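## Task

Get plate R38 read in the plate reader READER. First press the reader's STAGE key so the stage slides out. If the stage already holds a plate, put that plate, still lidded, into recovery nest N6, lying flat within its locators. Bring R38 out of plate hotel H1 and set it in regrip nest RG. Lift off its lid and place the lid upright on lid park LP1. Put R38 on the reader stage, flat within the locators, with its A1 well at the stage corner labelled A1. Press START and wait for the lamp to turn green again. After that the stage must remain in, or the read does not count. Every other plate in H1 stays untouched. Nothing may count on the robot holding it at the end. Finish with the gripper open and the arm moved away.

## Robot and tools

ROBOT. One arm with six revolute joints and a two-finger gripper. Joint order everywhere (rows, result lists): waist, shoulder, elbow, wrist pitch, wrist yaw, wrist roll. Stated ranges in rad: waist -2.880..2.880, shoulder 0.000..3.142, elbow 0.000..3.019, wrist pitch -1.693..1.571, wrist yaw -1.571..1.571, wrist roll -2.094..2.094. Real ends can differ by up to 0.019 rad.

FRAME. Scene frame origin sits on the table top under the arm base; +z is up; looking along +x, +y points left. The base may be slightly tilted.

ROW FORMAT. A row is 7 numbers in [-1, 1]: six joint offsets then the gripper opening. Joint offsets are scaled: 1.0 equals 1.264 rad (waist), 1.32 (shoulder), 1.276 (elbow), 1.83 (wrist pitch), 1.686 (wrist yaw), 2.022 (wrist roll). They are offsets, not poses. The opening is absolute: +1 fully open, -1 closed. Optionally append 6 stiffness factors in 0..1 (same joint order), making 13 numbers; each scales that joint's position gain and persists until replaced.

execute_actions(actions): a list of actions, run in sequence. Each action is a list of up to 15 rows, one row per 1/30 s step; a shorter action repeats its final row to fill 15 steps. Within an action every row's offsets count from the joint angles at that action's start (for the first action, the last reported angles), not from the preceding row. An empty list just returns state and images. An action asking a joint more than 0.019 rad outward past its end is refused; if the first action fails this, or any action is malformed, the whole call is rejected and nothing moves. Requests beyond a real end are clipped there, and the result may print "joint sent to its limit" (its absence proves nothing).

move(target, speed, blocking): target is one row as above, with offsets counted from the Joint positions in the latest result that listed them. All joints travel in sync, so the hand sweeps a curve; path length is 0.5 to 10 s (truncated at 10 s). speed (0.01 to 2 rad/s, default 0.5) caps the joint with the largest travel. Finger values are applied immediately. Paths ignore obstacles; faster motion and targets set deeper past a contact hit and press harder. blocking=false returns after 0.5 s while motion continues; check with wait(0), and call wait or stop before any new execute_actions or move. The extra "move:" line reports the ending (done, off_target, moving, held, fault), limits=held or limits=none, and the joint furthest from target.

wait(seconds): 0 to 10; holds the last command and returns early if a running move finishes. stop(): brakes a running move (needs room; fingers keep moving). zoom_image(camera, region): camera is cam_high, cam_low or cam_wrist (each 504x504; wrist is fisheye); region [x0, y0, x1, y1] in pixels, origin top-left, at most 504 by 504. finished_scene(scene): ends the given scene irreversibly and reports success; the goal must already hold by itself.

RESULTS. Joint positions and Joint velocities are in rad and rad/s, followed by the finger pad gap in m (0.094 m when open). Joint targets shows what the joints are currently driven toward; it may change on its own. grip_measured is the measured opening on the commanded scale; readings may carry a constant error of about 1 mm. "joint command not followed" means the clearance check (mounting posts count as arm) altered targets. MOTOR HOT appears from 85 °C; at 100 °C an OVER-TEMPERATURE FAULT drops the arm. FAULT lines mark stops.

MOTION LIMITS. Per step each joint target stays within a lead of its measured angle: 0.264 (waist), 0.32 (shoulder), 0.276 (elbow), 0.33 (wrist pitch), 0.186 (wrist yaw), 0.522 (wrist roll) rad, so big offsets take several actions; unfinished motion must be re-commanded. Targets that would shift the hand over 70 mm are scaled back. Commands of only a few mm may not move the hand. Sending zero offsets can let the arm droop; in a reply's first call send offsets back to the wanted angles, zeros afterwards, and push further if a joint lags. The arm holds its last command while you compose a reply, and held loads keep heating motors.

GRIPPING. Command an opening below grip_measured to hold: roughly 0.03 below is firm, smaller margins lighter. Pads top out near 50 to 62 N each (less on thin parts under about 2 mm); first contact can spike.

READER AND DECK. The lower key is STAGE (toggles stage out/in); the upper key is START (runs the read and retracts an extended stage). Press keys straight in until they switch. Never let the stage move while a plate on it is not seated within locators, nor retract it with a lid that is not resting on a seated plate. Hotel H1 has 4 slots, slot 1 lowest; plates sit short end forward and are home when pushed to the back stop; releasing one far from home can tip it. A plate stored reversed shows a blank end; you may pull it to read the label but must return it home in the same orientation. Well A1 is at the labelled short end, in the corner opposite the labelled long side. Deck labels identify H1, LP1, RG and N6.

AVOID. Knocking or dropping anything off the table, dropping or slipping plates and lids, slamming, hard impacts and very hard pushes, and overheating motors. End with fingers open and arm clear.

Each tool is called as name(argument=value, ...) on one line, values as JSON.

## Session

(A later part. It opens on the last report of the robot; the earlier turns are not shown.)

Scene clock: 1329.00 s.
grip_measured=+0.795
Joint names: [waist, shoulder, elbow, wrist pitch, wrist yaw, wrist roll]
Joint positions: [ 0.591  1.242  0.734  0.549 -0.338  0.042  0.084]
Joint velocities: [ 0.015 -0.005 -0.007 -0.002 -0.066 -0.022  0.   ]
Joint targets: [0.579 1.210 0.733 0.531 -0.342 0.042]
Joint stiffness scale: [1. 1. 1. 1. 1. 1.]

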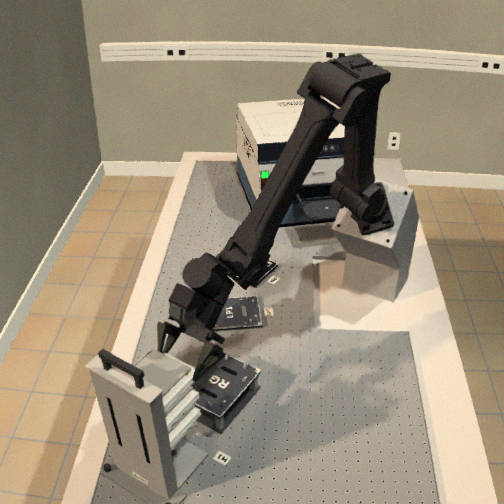

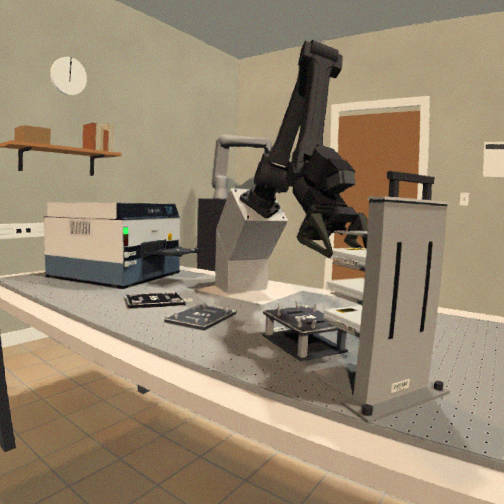

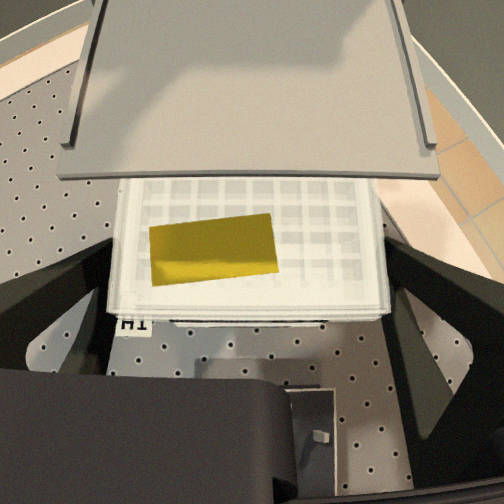

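execute_actions(actions=[[[-0.0095,-0.0255,-0.0008,0.003,-0.0024,0,0.768],[-0.0097,-0.0271,-0.0015,0.0145,-0.0025,0,0.766],[-0.0102,-0.0291,-0.0037,0.0156,-0.0029,0,0.765],[-0.0111,-0.0317,-0.0073,0.0173,-0.0035,0,0.765],[-0.0121,-0.0346,-0.0117,0.0194,-0.0043,0,0.765],[-0.0133,-0.0365,-0.0168,0.0218,-0.0052,0,0.765],[-0.0147,-0.0387,-0.0226,0.0245,-0.0063,0,0.765],[-0.0161,-0.0408,-0.0285,0.0273,-0.0073,0,0.765],[-0.0177,-0.0432,-0.035,0.0304,-0.0085,0,0.765],[-0.0191,-0.0454,-0.0409,0.0331,-0.0095,0,0.765],[-0.0206,-0.0478,-0.0474,0.0362,-0.0107,0,0.765],[-0.0222,-0.0502,-0.054,0.0393,-0.0119,0,0.765],[-0.0238,-0.0526,-0.0605,0.0424,-0.0131,0,0.765],[-0.0253,-0.055,-0.0671,0.0455,-0.0142,0,0.765],[-0.0269,-0.0574,-0.0737,0.0486,-0.0154,0,0.765]]])

Scene clock: 1360.53 s.
grip_measured=+0.795
Joint names: [waist, shoulder, elbow, wrist pitch, wrist yaw, wrist roll]
Joint positions: [ 0.573  1.203  0.655  0.593 -0.358  0.042  0.084]
Joint velocities: [-0.073 -0.083 -0.232  0.164 -0.081  0.022  0.001]
Joint targets: [0.557 1.166 0.640 0.638 -0.364 0.042]
Joint stiffness scale: [1. 1. 1. 1. 1. 1.]

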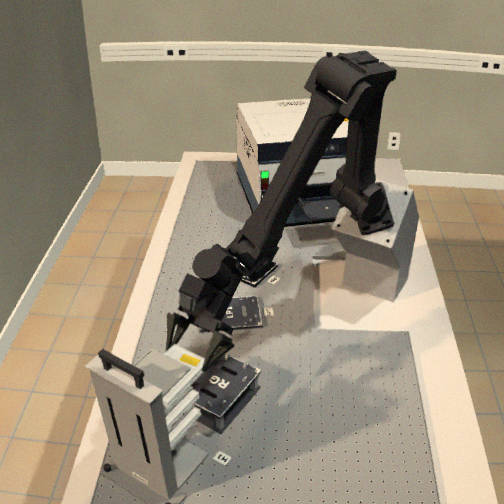

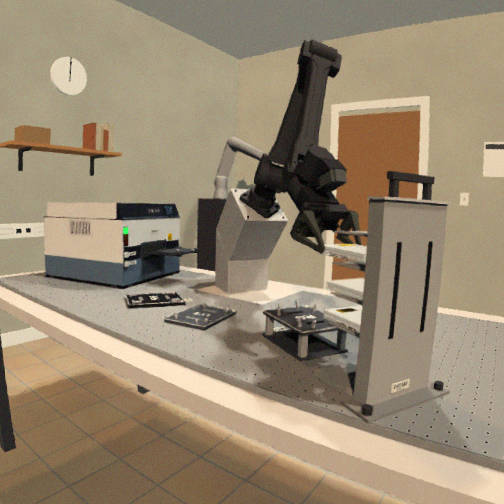

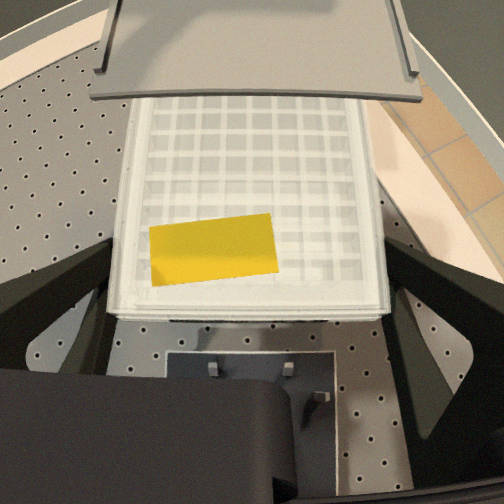

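wait(seconds=0)

Scene clock: 1363.50 s.
grip_measured=+0.795
Joint names: [waist, shoulder, elbow, wrist pitch, wrist yaw, wrist roll]
Joint positions: [ 0.568  1.197  0.638  0.603 -0.359  0.042  0.084]
Joint velocities: [-0.005 -0.005 -0.007  0.012 -0.007 -0.007  0.   ]
Joint targets: [0.557 1.166 0.640 0.638 -0.364 0.042]
Joint stiffness scale: [1. 1. 1. 1. 1. 1.]

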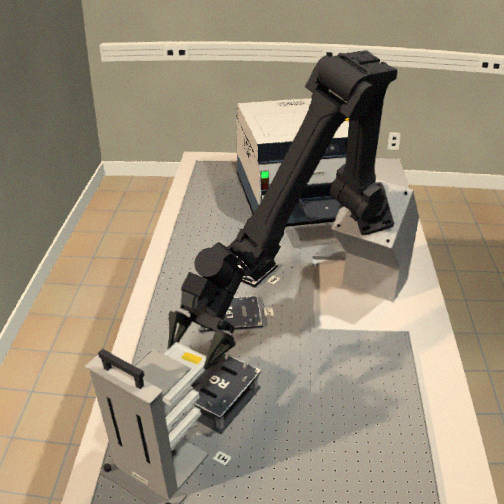

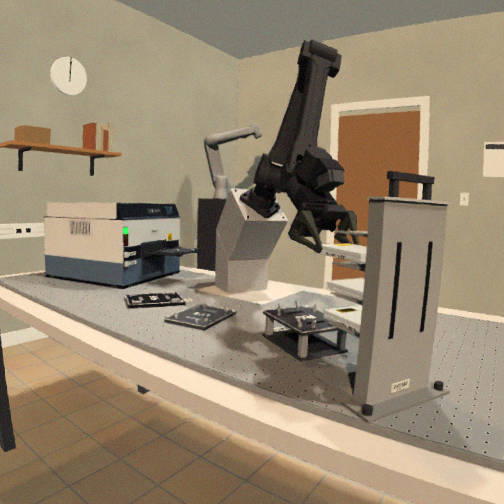

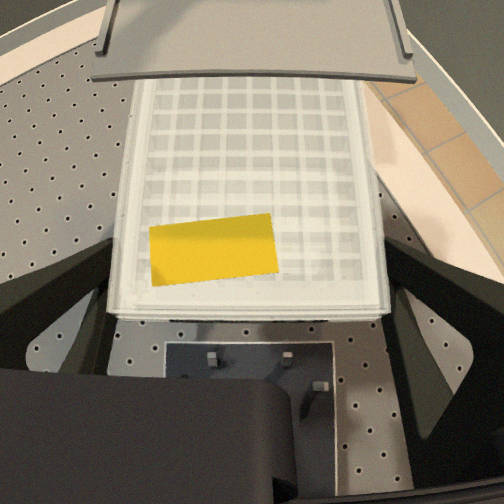

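execute_actions(actions=[[[-0.0088,-0.0231,0.0005,0.0219,-0.0036,0,0.765],[-0.0098,-0.0244,-0.0032,0.0255,-0.0043,0,0.765],[-0.0112,-0.0261,-0.0086,0.0291,-0.0054,0,0.765],[-0.0131,-0.0285,-0.0159,0.0325,-0.0068,0,0.765],[-0.0156,-0.0313,-0.025,0.0368,-0.0087,0,0.765],[-0.0181,-0.0341,-0.0341,0.0412,-0.0106,0,0.765],[-0.0207,-0.0368,-0.0431,0.0456,-0.0125,0,0.765],[-0.0233,-0.0395,-0.0521,0.05,-0.0145,0,0.765],[-0.026,-0.0421,-0.0611,0.0544,-0.0165,0,0.765],[-0.0287,-0.0445,-0.0701,0.0589,-0.0185,0,0.765],[-0.0315,-0.047,-0.079,0.0634,-0.0206,0,0.765],[-0.0343,-0.0493,-0.0879,0.068,-0.0227,0,0.765],[-0.0372,-0.0516,-0.0967,0.0726,-0.0248,0,0.765],[-0.0401,-0.0538,-0.1055,0.0772,-0.027,0,0.765],[-0.0431,-0.0559,-0.1143,0.0818,-0.0293,0,0.765]],[[-0.0174,-0.0294,-0.0246,0.0322,-0.0065,0,0.765],[-0.0205,-0.0314,-0.0333,0.0369,-0.0088,0,0.765],[-0.0236,-0.0333,-0.042,0.0416,-0.0111,0,0.765],[-0.0268,-0.0351,-0.0507,0.0464,-0.0135,0,0.765],[-0.03,-0.0368,-0.0593,0.0512,-0.0159,0,0.765],[-0.0333,-0.0385,-0.068,0.0561,-0.0183,0,0.765],[-0.0366,-0.0401,-0.0765,0.061,-0.0208,0,0.765],[-0.04,-0.0416,-0.0851,0.0659,-0.0234,0,0.765],[-0.0434,-0.043,-0.0936,0.0708,-0.0259,0,0.765],[-0.0462,-0.0442,-0.1004,0.0748,-0.028,0,0.765],[-0.0483,-0.0449,-0.1055,0.0778,-0.0296,0,0.765],[-0.0497,-0.0455,-0.1088,0.0798,-0.0306,0,0.765],[-0.0504,-0.0457,-0.1105,0.0808,-0.0312,0,0.765]]])

Scene clock: 1440.80 s.
grip_measured=+0.795
Joint names: [waist, shoulder, elbow, wrist pitch, wrist yaw, wrist roll]
Joint positions: [ 0.48   1.126  0.368  0.812 -0.449  0.042  0.084]
Joint velocities: [ 0.005 -0.005 -0.046  0.032  0.022 -0.095  0.   ]
Joint targets: [0.468 1.098 0.369 0.850 -0.454 0.042]
Joint stiffness scale: [1. 1. 1. 1. 1. 1.]

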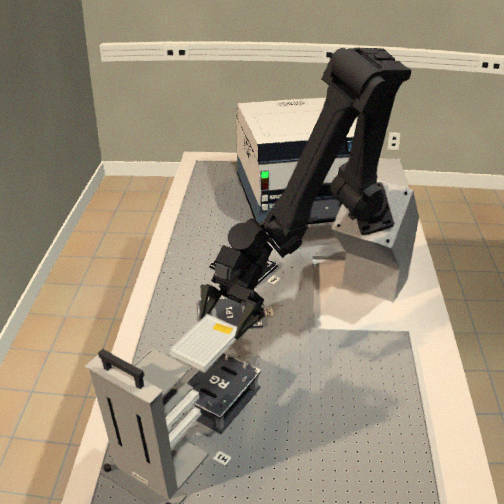

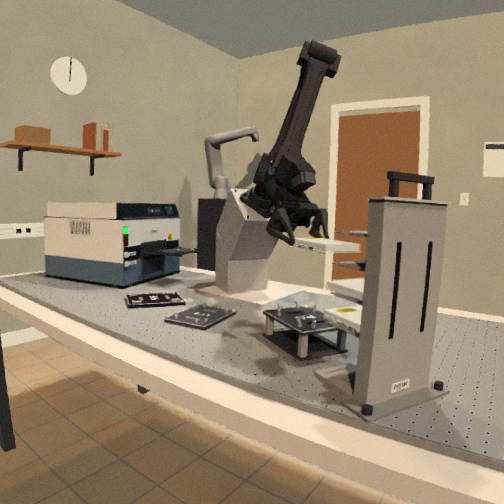

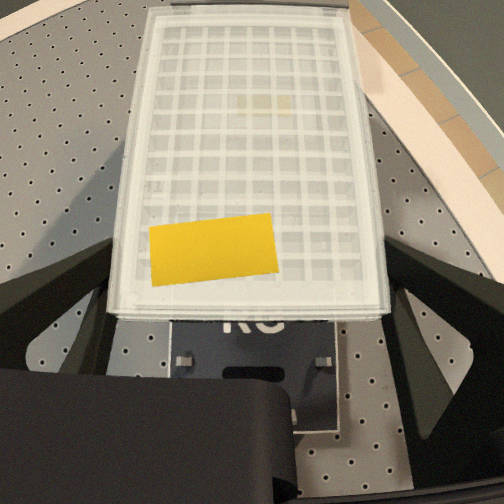

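move(target=[0.0517, 0.4655, 0.0365, 0.336, 0.0273, -0.0085, 0.765], speed=0.45)

Scene clock: 1451.80 s.
grip_measured=+0.795
Joint names: [waist, shoulder, elbow, wrist pitch, wrist yaw, wrist roll]
Joint positions: [ 0.533  1.728  0.41   1.393 -0.408  0.035  0.084]
Joint velocities: [ 0.005 -0.005 -0.002 -0.017 -0.007  0.007 -0.   ]
Joint targets: [0.545 1.741 0.415 1.427 -0.403 0.025]
Joint stiffness scale: [1. 1. 1. 1. 1. 1.]
move: off_target; limits=none; farthest joint: the wrist pitch, 0.034 radians from its target (0.610 radians at the start)

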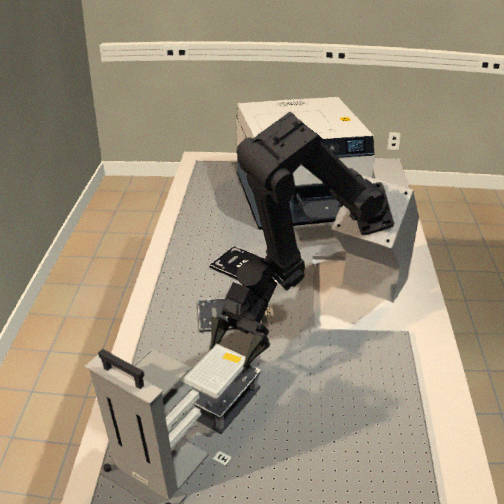

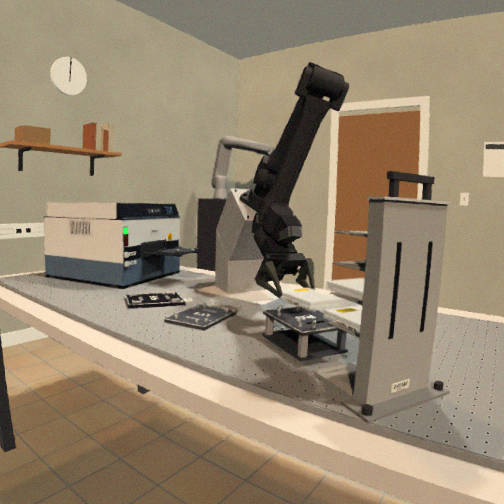

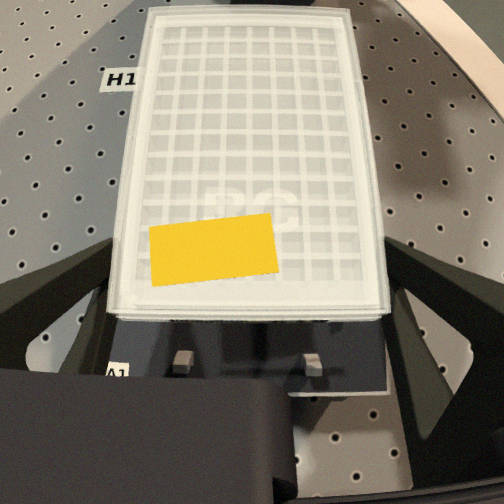

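execute_actions(actions=[[[0.0098,0.011,0,0.019,0.0032,0,0.765],[0.0103,0.013,0,0.0197,0.0035,0,0.765],[0.011,0.0155,0,0.0207,0.004,0,0.765],[0.012,0.0187,0,0.022,0.0046,0,0.765],[0.013,0.022,0,0.0233,0.0053,0,0.765],[0.014,0.0253,0,0.0246,0.0059,0,0.765],[0.015,0.0286,0,0.026,0.0066,0,0.765],[0.016,0.032,0,0.0273,0.0072,0,0.765],[0.017,0.0352,0,0.0286,0.0079,0,0.765],[0.0178,0.038,0,0.0298,0.0084,0,0.765],[0.0184,0.0403,0,0.0307,0.0089,0,0.765],[0.019,0.0424,0,0.0315,0.0093,0,0.765]]])

Scene clock: 1461.03 s.
grip_measured=+0.795
Joint names: [waist, shoulder, elbow, wrist pitch, wrist yaw, wrist roll]
Joint positions: [ 0.546  1.764  0.41   1.414 -0.397  0.035  0.084]
Joint velocities: [ 0.005  0.034  0.002 -0.022 -0.066 -0.022 -0.001]
Joint targets: [0.557 1.784 0.410 1.450 -0.392 0.035]
Joint stiffness scale: [1. 1. 1. 1. 1. 1.]

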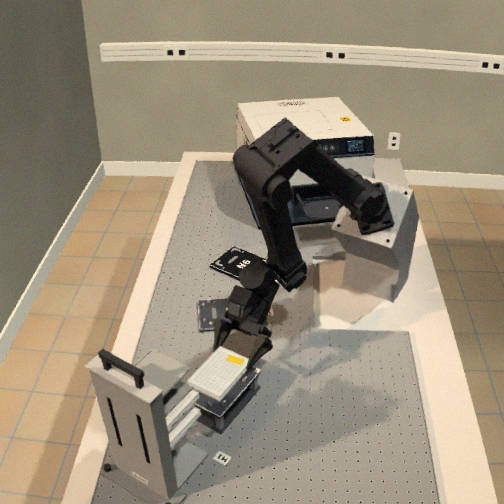

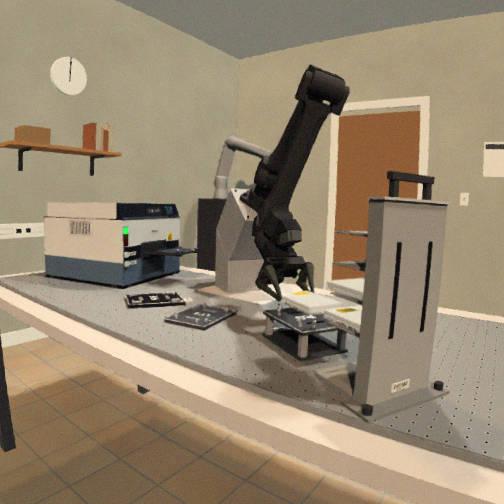

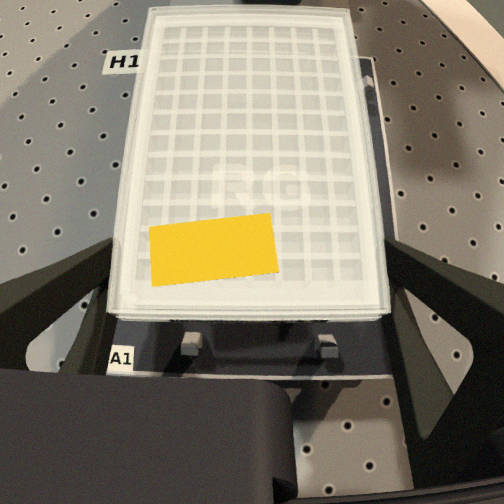

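wait(seconds=0)

zoom_image(camera="cam_wrist", region=[100, 300, 260, 390])

zoom_image(camera="cam_wrist", region=[250, 300, 410, 390])

zoom_image(camera="cam_wrist", region=[320, 0, 420, 130])

Scene clock: 1464.77 s.
grip_measured=+0.795
Joint names: [waist, shoulder, elbow, wrist pitch, wrist yaw, wrist roll]
Joint positions: [ 0.546  1.765  0.41   1.416 -0.397  0.035  0.084]
Joint velocities: [ 0.005 -0.024 -0.012 -0.007 -0.095  0.066 -0.001]
Joint targets: [0.557 1.784 0.410 1.450 -0.392 0.035]
Joint stiffness scale: [1. 1. 1. 1. 1. 1.]

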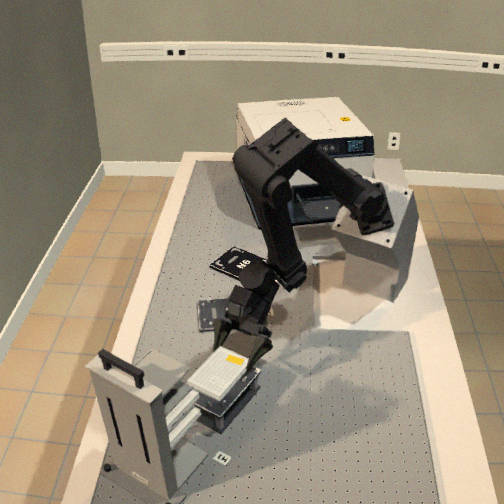

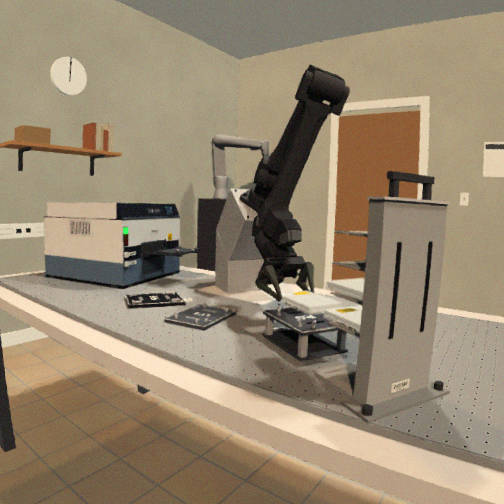

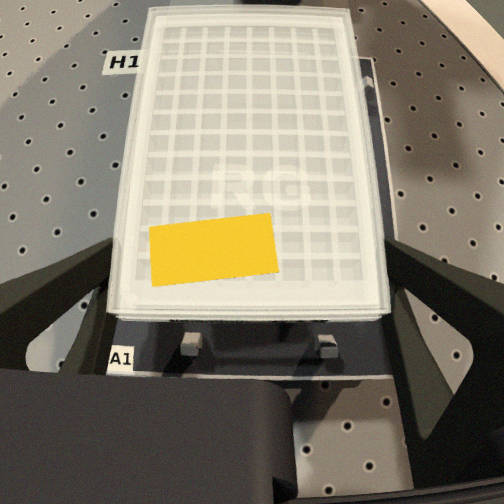

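Region (100, 300, 260, 390) of cam_wrist's 504x504 image, scaled by 3.150, with more detail than that image has; it fills the top 284 rows of this view, and the rest is white.

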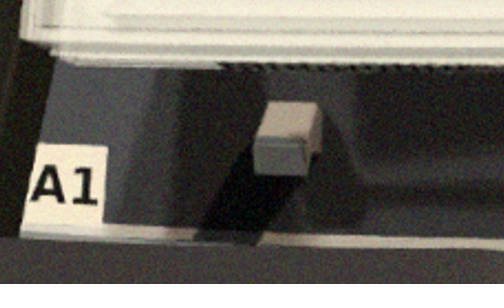

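Region (250, 300, 410, 390) of cam_wrist's 504x504 image, scaled by 3.150, with more detail than that image has; it fills the top 284 rows of this view, and the rest is white.

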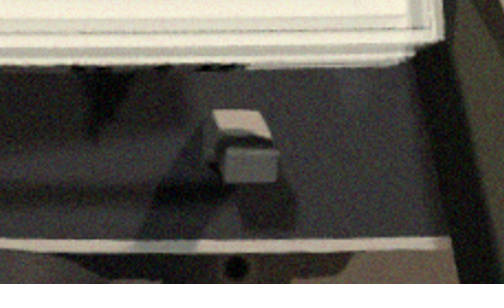

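Region (320, 0, 420, 130) of cam_wrist's 504x504 image, scaled by 3.877, with more detail than that image has; it fills the left 388 columns of this view, and the rest is white.

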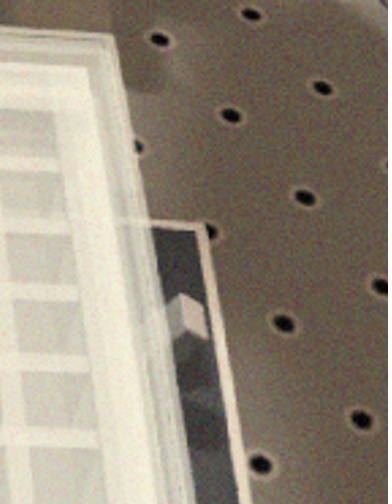

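zoom_image(camera="cam_wrist", region=[370, 60, 504, 290])

zoom_image(camera="cam_wrist", region=[0, 60, 140, 290])

zoom_image(camera="cam_wrist", region=[280, 340, 480, 504])

Region (370, 60, 504, 290) of cam_wrist's 504x504 image, scaled by 2.191, with more detail than that image has; it fills the left 294 columns of this view, and the rest is white.

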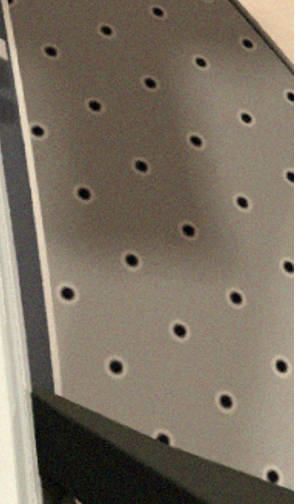

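Region (0, 60, 140, 290) of cam_wrist's 504x504 image, scaled by 2.191, with more detail than that image has; it fills the left 307 columns of this view, and the rest is white.

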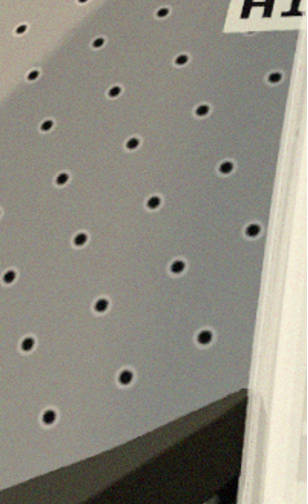

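Region (280, 340, 480, 504) of cam_wrist's 504x504 image, scaled by 2.520, with more detail than that image has; it fills the top 413 rows of this view, and the rest is white.

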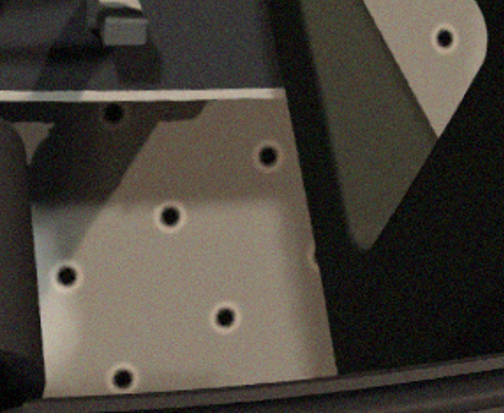

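zoom_image(camera="cam_wrist", region=[120, 0, 200, 60])

zoom_image(camera="cam_wrist", region=[300, 0, 380, 60])

Region (120, 0, 200, 60) of cam_wrist's 504x504 image, scaled by 6.300, with more detail than that image has; it fills the top 378 rows of this view, and the rest is white.

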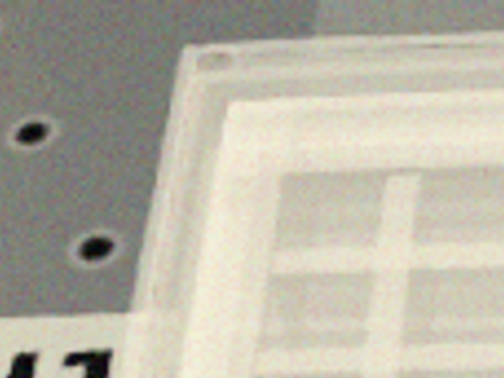

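Region (300, 0, 380, 60) of cam_wrist's 504x504 image, scaled by 6.300, with more detail than that image has; it fills the top 378 rows of this view, and the rest is white.

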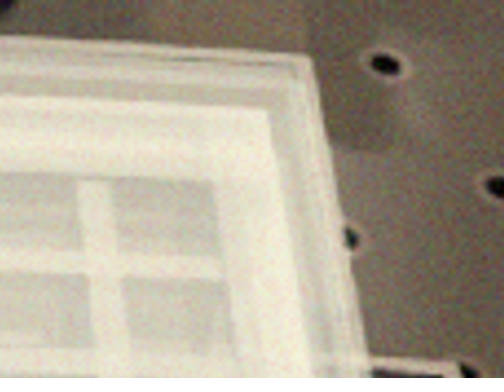

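execute_actions(actions=[[[0.0088,0.015,0.004,0.0164,0.0035,0.003,0.765],[0.009,0.0165,0.006,0.0164,0.0045,0.0056,0.765],[0.0092,0.0185,0.0072,0.0164,0.0057,0.006,0.765],[0.0094,0.0207,0.0085,0.0164,0.007,0.0065,0.765],[0.0096,0.023,0.0098,0.0164,0.0083,0.007,0.765],[0.0098,0.0252,0.0111,0.0164,0.0096,0.0075,0.765],[0.01,0.0275,0.0124,0.0164,0.0109,0.008,0.765],[0.0102,0.0297,0.0137,0.0164,0.0122,0.0084,0.765],[0.0104,0.032,0.015,0.0164,0.0135,0.0089,0.765],[0.0106,0.0338,0.0163,0.0164,0.0146,0.0093,0.765],[0.0107,0.0352,0.0172,0.0164,0.0154,0.0096,0.765],[0.0108,0.0361,0.0178,0.0164,0.0159,0.0098,0.765]]])

wait(seconds=0.3)

Scene clock: 1564.67 s.
grip_measured=+0.795
Joint names: [waist, shoulder, elbow, wrist pitch, wrist yaw, wrist roll]
Joint positions: [ 0.547  1.791  0.427  1.416 -0.375  0.043  0.084]
Joint velocities: [-0.005  0.015  0.002 -0.002 -0.007  0.022 -0.   ]
Joint targets: [0.560 1.812 0.432 1.446 -0.370 0.055]
Joint stiffness scale: [1. 1. 1. 1. 1. 1.]

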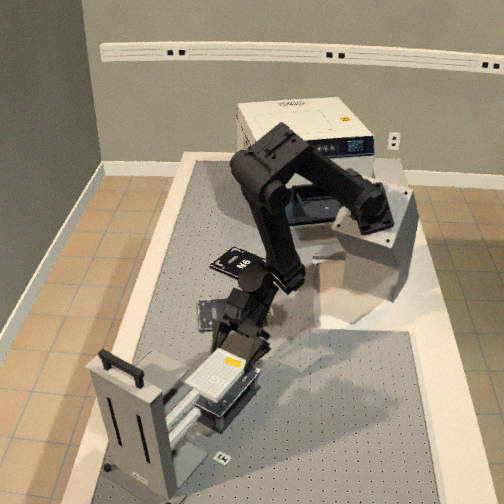

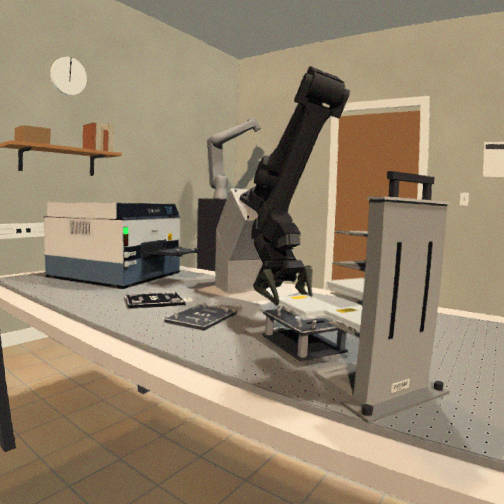

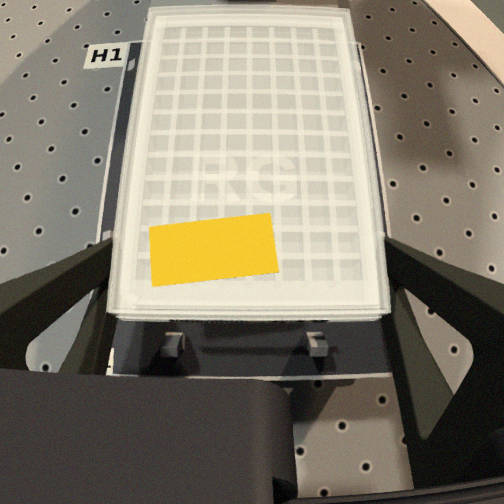

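Scene clock: 1564.97 s.
grip_measured=+0.795
Joint names: [waist, shoulder, elbow, wrist pitch, wrist yaw, wrist roll]
Joint positions: [ 0.547  1.791  0.427  1.416 -0.375  0.044  0.084]
Joint velocities: [-0.005 -0.005  0.012  0.002  0.022  0.066  0.   ]
Joint targets: [0.560 1.812 0.432 1.446 -0.370 0.055]
Joint stiffness scale: [1. 1. 1. 1. 1. 1.]
wait: 0.30 s; at rest by 0.17 s

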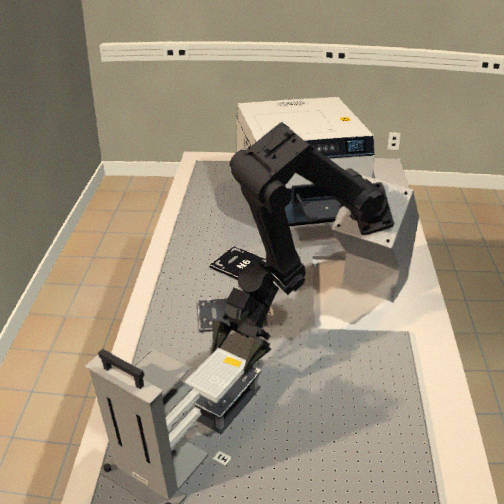

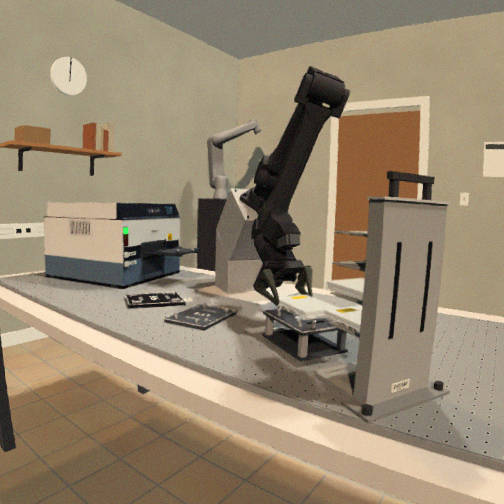

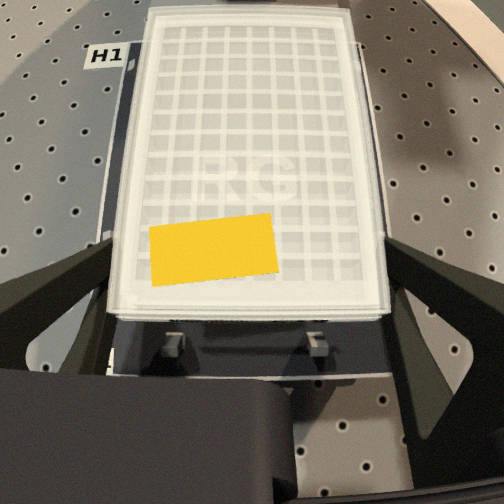

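zoom_image(camera="cam_wrist", region=[150, 310, 350, 380])

zoom_image(camera="cam_wrist", region=[100, 20, 180, 100])

zoom_image(camera="cam_wrist", region=[320, 20, 400, 100])

Region (150, 310, 350, 380) of cam_wrist's 504x504 image, scaled by 2.520, with more detail than that image has; it fills the top 176 rows of this view, and the rest is white.

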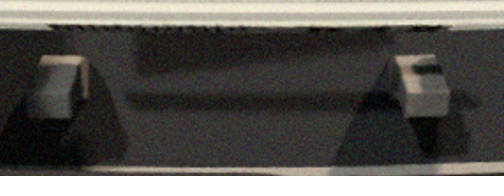

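Region (100, 20, 180, 100) of cam_wrist's 504x504 image, scaled by 6.300, with more detail than that image has.

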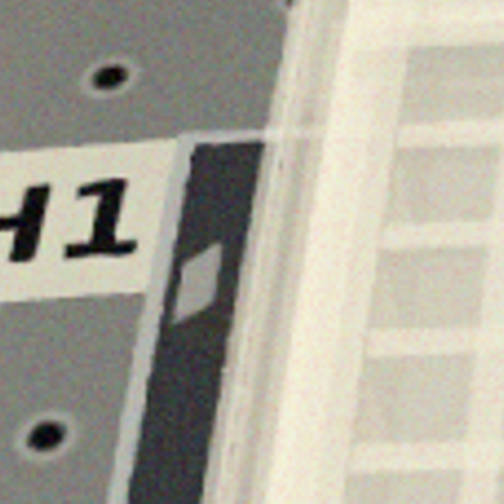

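Region (320, 20, 400, 100) of cam_wrist's 504x504 image, scaled by 6.300, with more detail than that image has.

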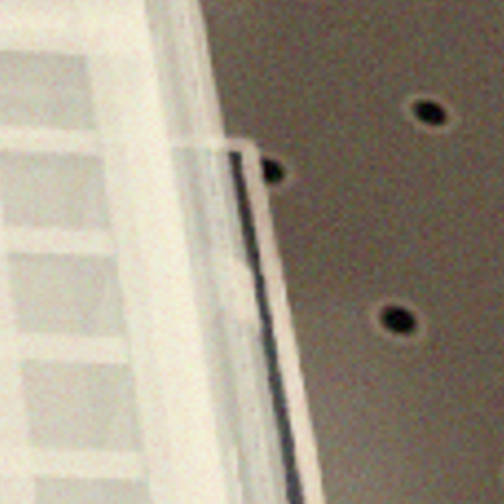

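execute_actions(actions=[[[0.0106,0.0174,0.0039,0.0196,0.003,0,0.765],[0.0111,0.0195,0.0039,0.0204,0.003,0,0.765],[0.0117,0.0225,0.0039,0.0214,0.003,0,0.765],[0.0124,0.0257,0.0053,0.0226,0.003,0,0.765],[0.0131,0.029,0.007,0.0237,0.003,0,0.765],[0.0138,0.0323,0.0087,0.0249,0.003,0,0.765],[0.0145,0.0355,0.0105,0.026,0.0034,0,0.765],[0.0152,0.0388,0.0122,0.0272,0.0039,0,0.765],[0.0159,0.0421,0.014,0.0283,0.0044,0,0.765],[0.0165,0.045,0.0155,0.0294,0.0049,0,0.765],[0.017,0.0472,0.0167,0.0301,0.0052,0,0.765],[0.0173,0.0486,0.0175,0.0306,0.0055,0,0.765],[0.0174,0.0494,0.0179,0.0309,0.0056,0,0.765]]])

wait(seconds=0.3)

Scene clock: 1624.13 s.
grip_measured=+0.795
Joint names: [waist, shoulder, elbow, wrist pitch, wrist yaw, wrist roll]
Joint positions: [ 0.557  1.834  0.445  1.438 -0.37   0.044  0.084]
Joint velocities: [ 0.015  0.015 -0.017 -0.002 -0.022  0.022  0.   ]
Joint targets: [0.569 1.856 0.450 1.473 -0.365 0.044]
Joint stiffness scale: [1. 1. 1. 1. 1. 1.]

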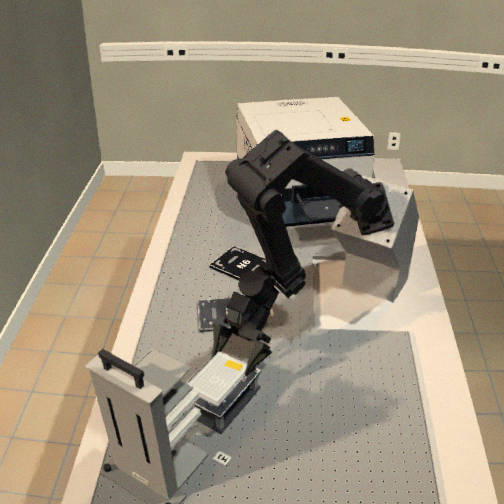

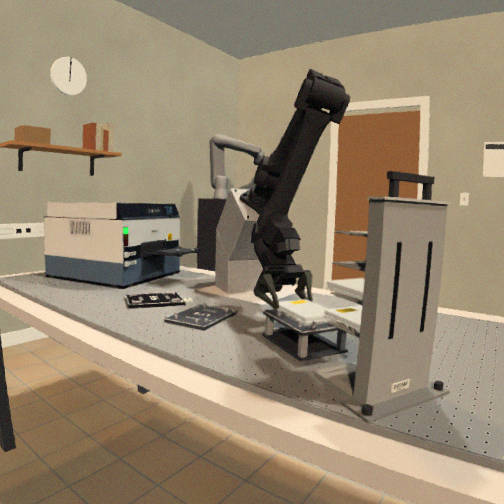

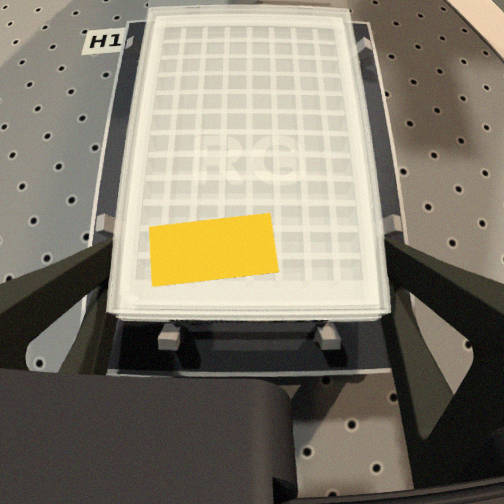

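Scene clock: 1624.43 s.
grip_measured=+0.795
Joint names: [waist, shoulder, elbow, wrist pitch, wrist yaw, wrist roll]
Joint positions: [ 0.557  1.834  0.445  1.438 -0.37   0.044  0.084]
Joint velocities: [ 0.005 -0.005 -0.002  0.002  0.051  0.007  0.001]
Joint targets: [0.569 1.856 0.450 1.473 -0.365 0.044]
Joint stiffness scale: [1. 1. 1. 1. 1. 1.]
wait: 0.30 s; at rest by 0.17 s

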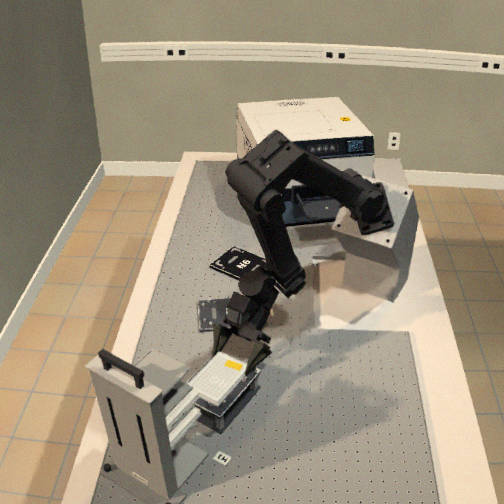

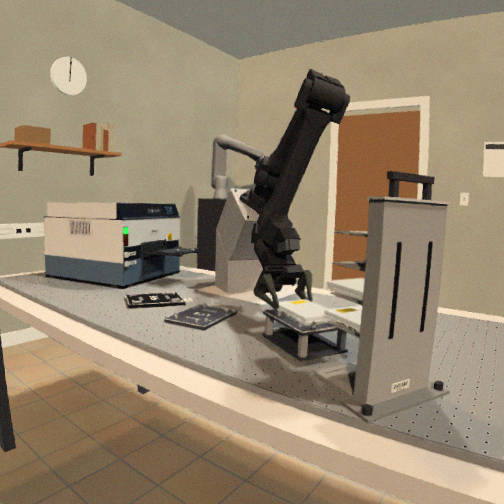

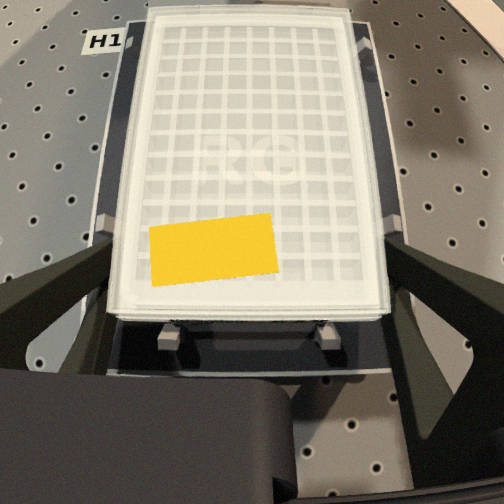

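zoom_image(camera="cam_wrist", region=[140, 300, 360, 380])

zoom_image(camera="cam_low", region=[250, 270, 360, 350])

Region (140, 300, 360, 380) of cam_wrist's 504x504 image, scaled by 2.291, with more detail than that image has; it fills the top 183 rows of this view, and the rest is white.

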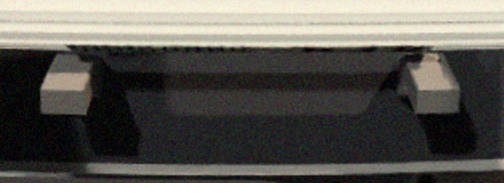

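Region (250, 270, 360, 350) of cam_low's 504x504 image, scaled by 4.582, with more detail than that image has; it fills the top 367 rows of this view, and the rest is white.

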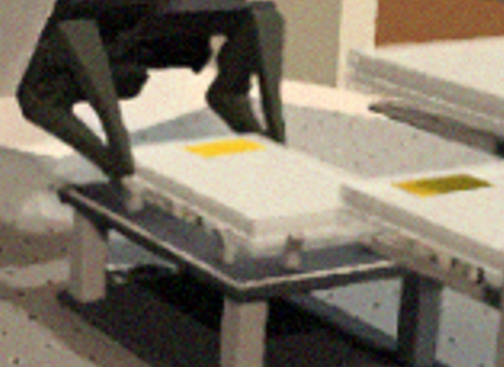

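execute_actions(actions=[[[0.0095,0.0175,0.0042,0.0192,0.003,0,0.765],[0.0095,0.0183,0.0045,0.0194,0.003,0,0.765],[0.0095,0.0191,0.0048,0.0196,0.003,0,0.765],[0.0095,0.0199,0.0051,0.0198,0.003,0,0.765],[0.0095,0.0207,0.0053,0.0199,0.003,0,0.765],[0.0095,0.0212,0.0053,0.0199,0.003,0,0.765]]])

Scene clock: 1637.97 s.
grip_measured=+0.795
Joint names: [waist, shoulder, elbow, wrist pitch, wrist yaw, wrist roll]
Joint positions: [ 0.557  1.838  0.447  1.44  -0.369  0.044  0.084]
Joint velocities: [ 0.005  0.005  0.017  0.007 -0.066 -0.037 -0.001]
Joint targets: [0.569 1.863 0.452 1.475 -0.365 0.044]
Joint stiffness scale: [1. 1. 1. 1. 1. 1.]

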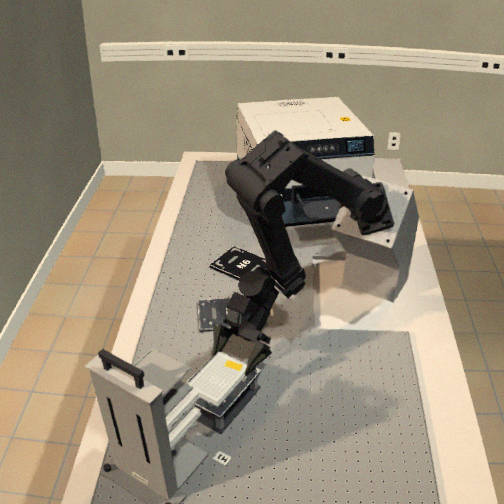

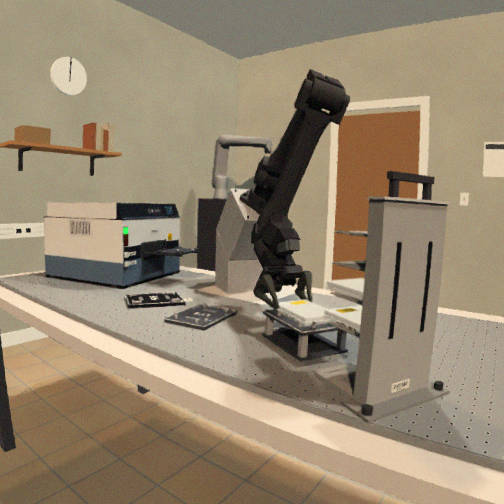

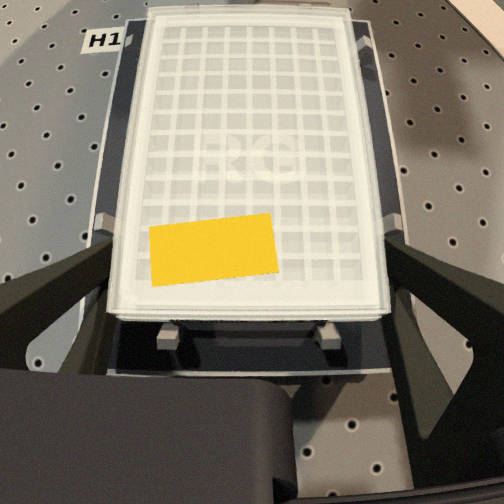

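execute_actions(actions=[[[0.005,0.012,0,0.01,0,0,0.775],[0,0.008,0,0.005,0,0,0.785],[0,0.008,0,0.005,0,0,0.792],[0,0.008,0,0.005,0,0,0.798],[0,0.008,0,0.005,0,0,0.804],[0,0.008,0,0.005,0,0,0.81],[0,0.008,0,0.005,0,0,0.82],[0,0.008,0,0.005,0,0,0.84],[0,0.008,0,0.005,0,0,0.87],[0,0.008,0,0.005,0,0,0.91],[0,0.008,0,0.005,0,0,0.95],[0,0.008,0,0.005,0,0,1]]])

Scene clock: 1641.63 s.
grip_measured=+1.000
Joint names: [waist, shoulder, elbow, wrist pitch, wrist yaw, wrist roll]
Joint positions: [ 0.557  1.838  0.447  1.44  -0.369  0.044  0.094]
Joint velocities: [-0.005 -0.005 -0.002  0.007 -0.007 -0.051  0.   ]
Joint targets: [0.557 1.849 0.447 1.449 -0.369 0.044]
Joint stiffness scale: [1. 1. 1. 1. 1. 1.]

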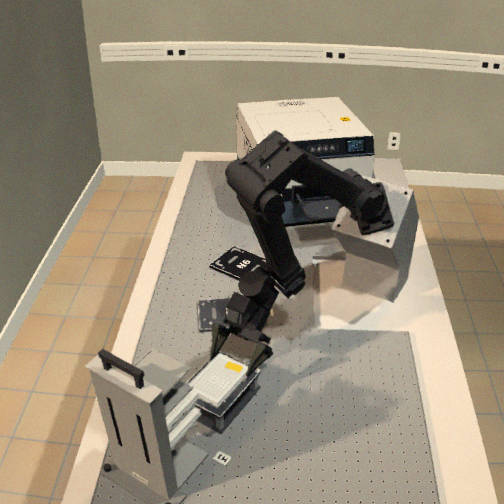

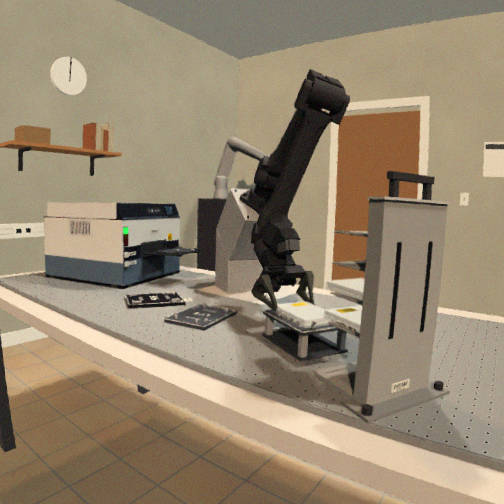

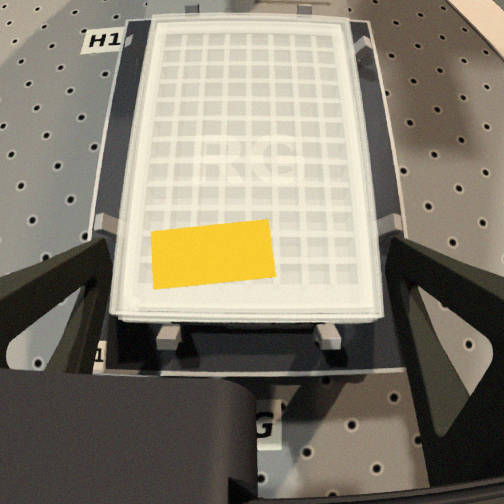

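zoom_image(camera="cam_wrist", region=[90, 290, 190, 360])

zoom_image(camera="cam_wrist", region=[310, 290, 410, 360])

zoom_image(camera="cam_wrist", region=[120, 0, 380, 60])

Region (90, 290, 190, 360) of cam_wrist's 504x504 image, scaled by 5.040, with more detail than that image has; it fills the top 353 rows of this view, and the rest is white.

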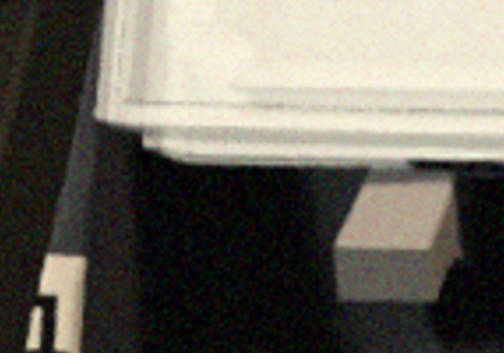

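Region (310, 290, 410, 360) of cam_wrist's 504x504 image, scaled by 5.040, with more detail than that image has; it fills the top 353 rows of this view, and the rest is white.

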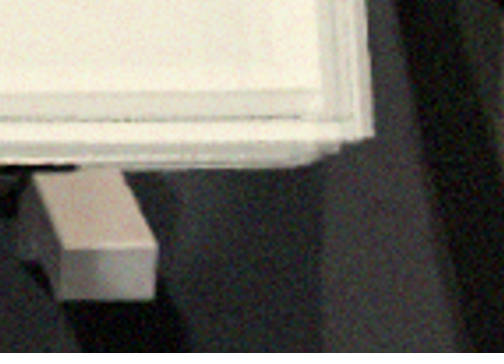

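Region (120, 0, 380, 60) of cam_wrist's 504x504 image, scaled by 1.938, with more detail than that image has; it fills the top 116 rows of this view, and the rest is white.

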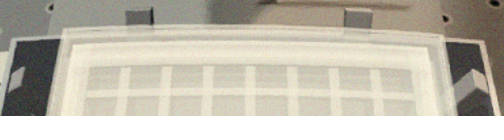

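move(target=[0.02, -0.3856, 0, -0.272, 0, 0, 1], speed=0.7)

Scene clock: 1692.37 s.
grip_measured=+1.000
Joint names: [waist, shoulder, elbow, wrist pitch, wrist yaw, wrist roll]
Joint positions: [ 0.57   1.336  0.447  0.963 -0.369  0.044  0.094]
Joint velocities: [ 0.015 -0.005  0.007 -0.022  0.037 -0.022  0.   ]
Joint targets: [0.582 1.329 0.447 0.942 -0.369 0.044]
Joint stiffness scale: [1. 1. 1. 1. 1. 1.]
move: off_target; limits=none; farthest joint: the wrist pitch, 0.021 radians from its target (0.498 radians at the start)

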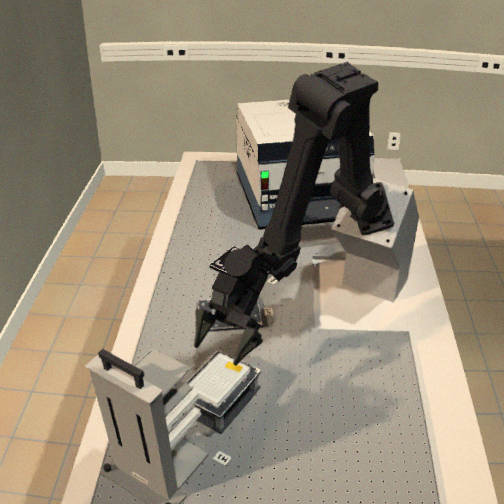

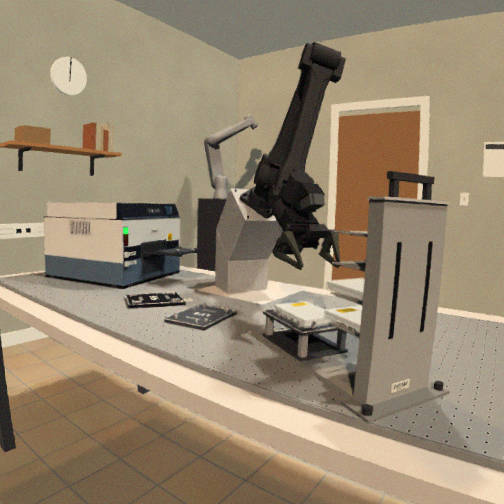

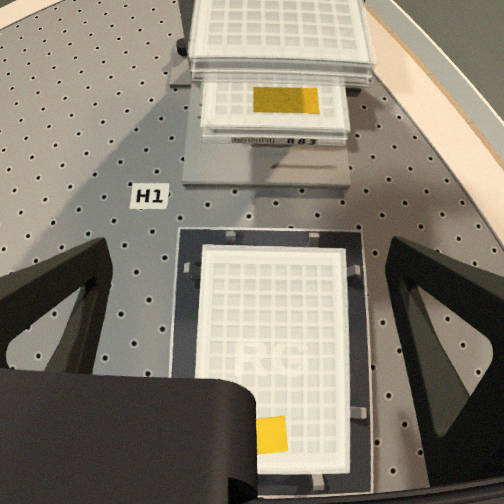

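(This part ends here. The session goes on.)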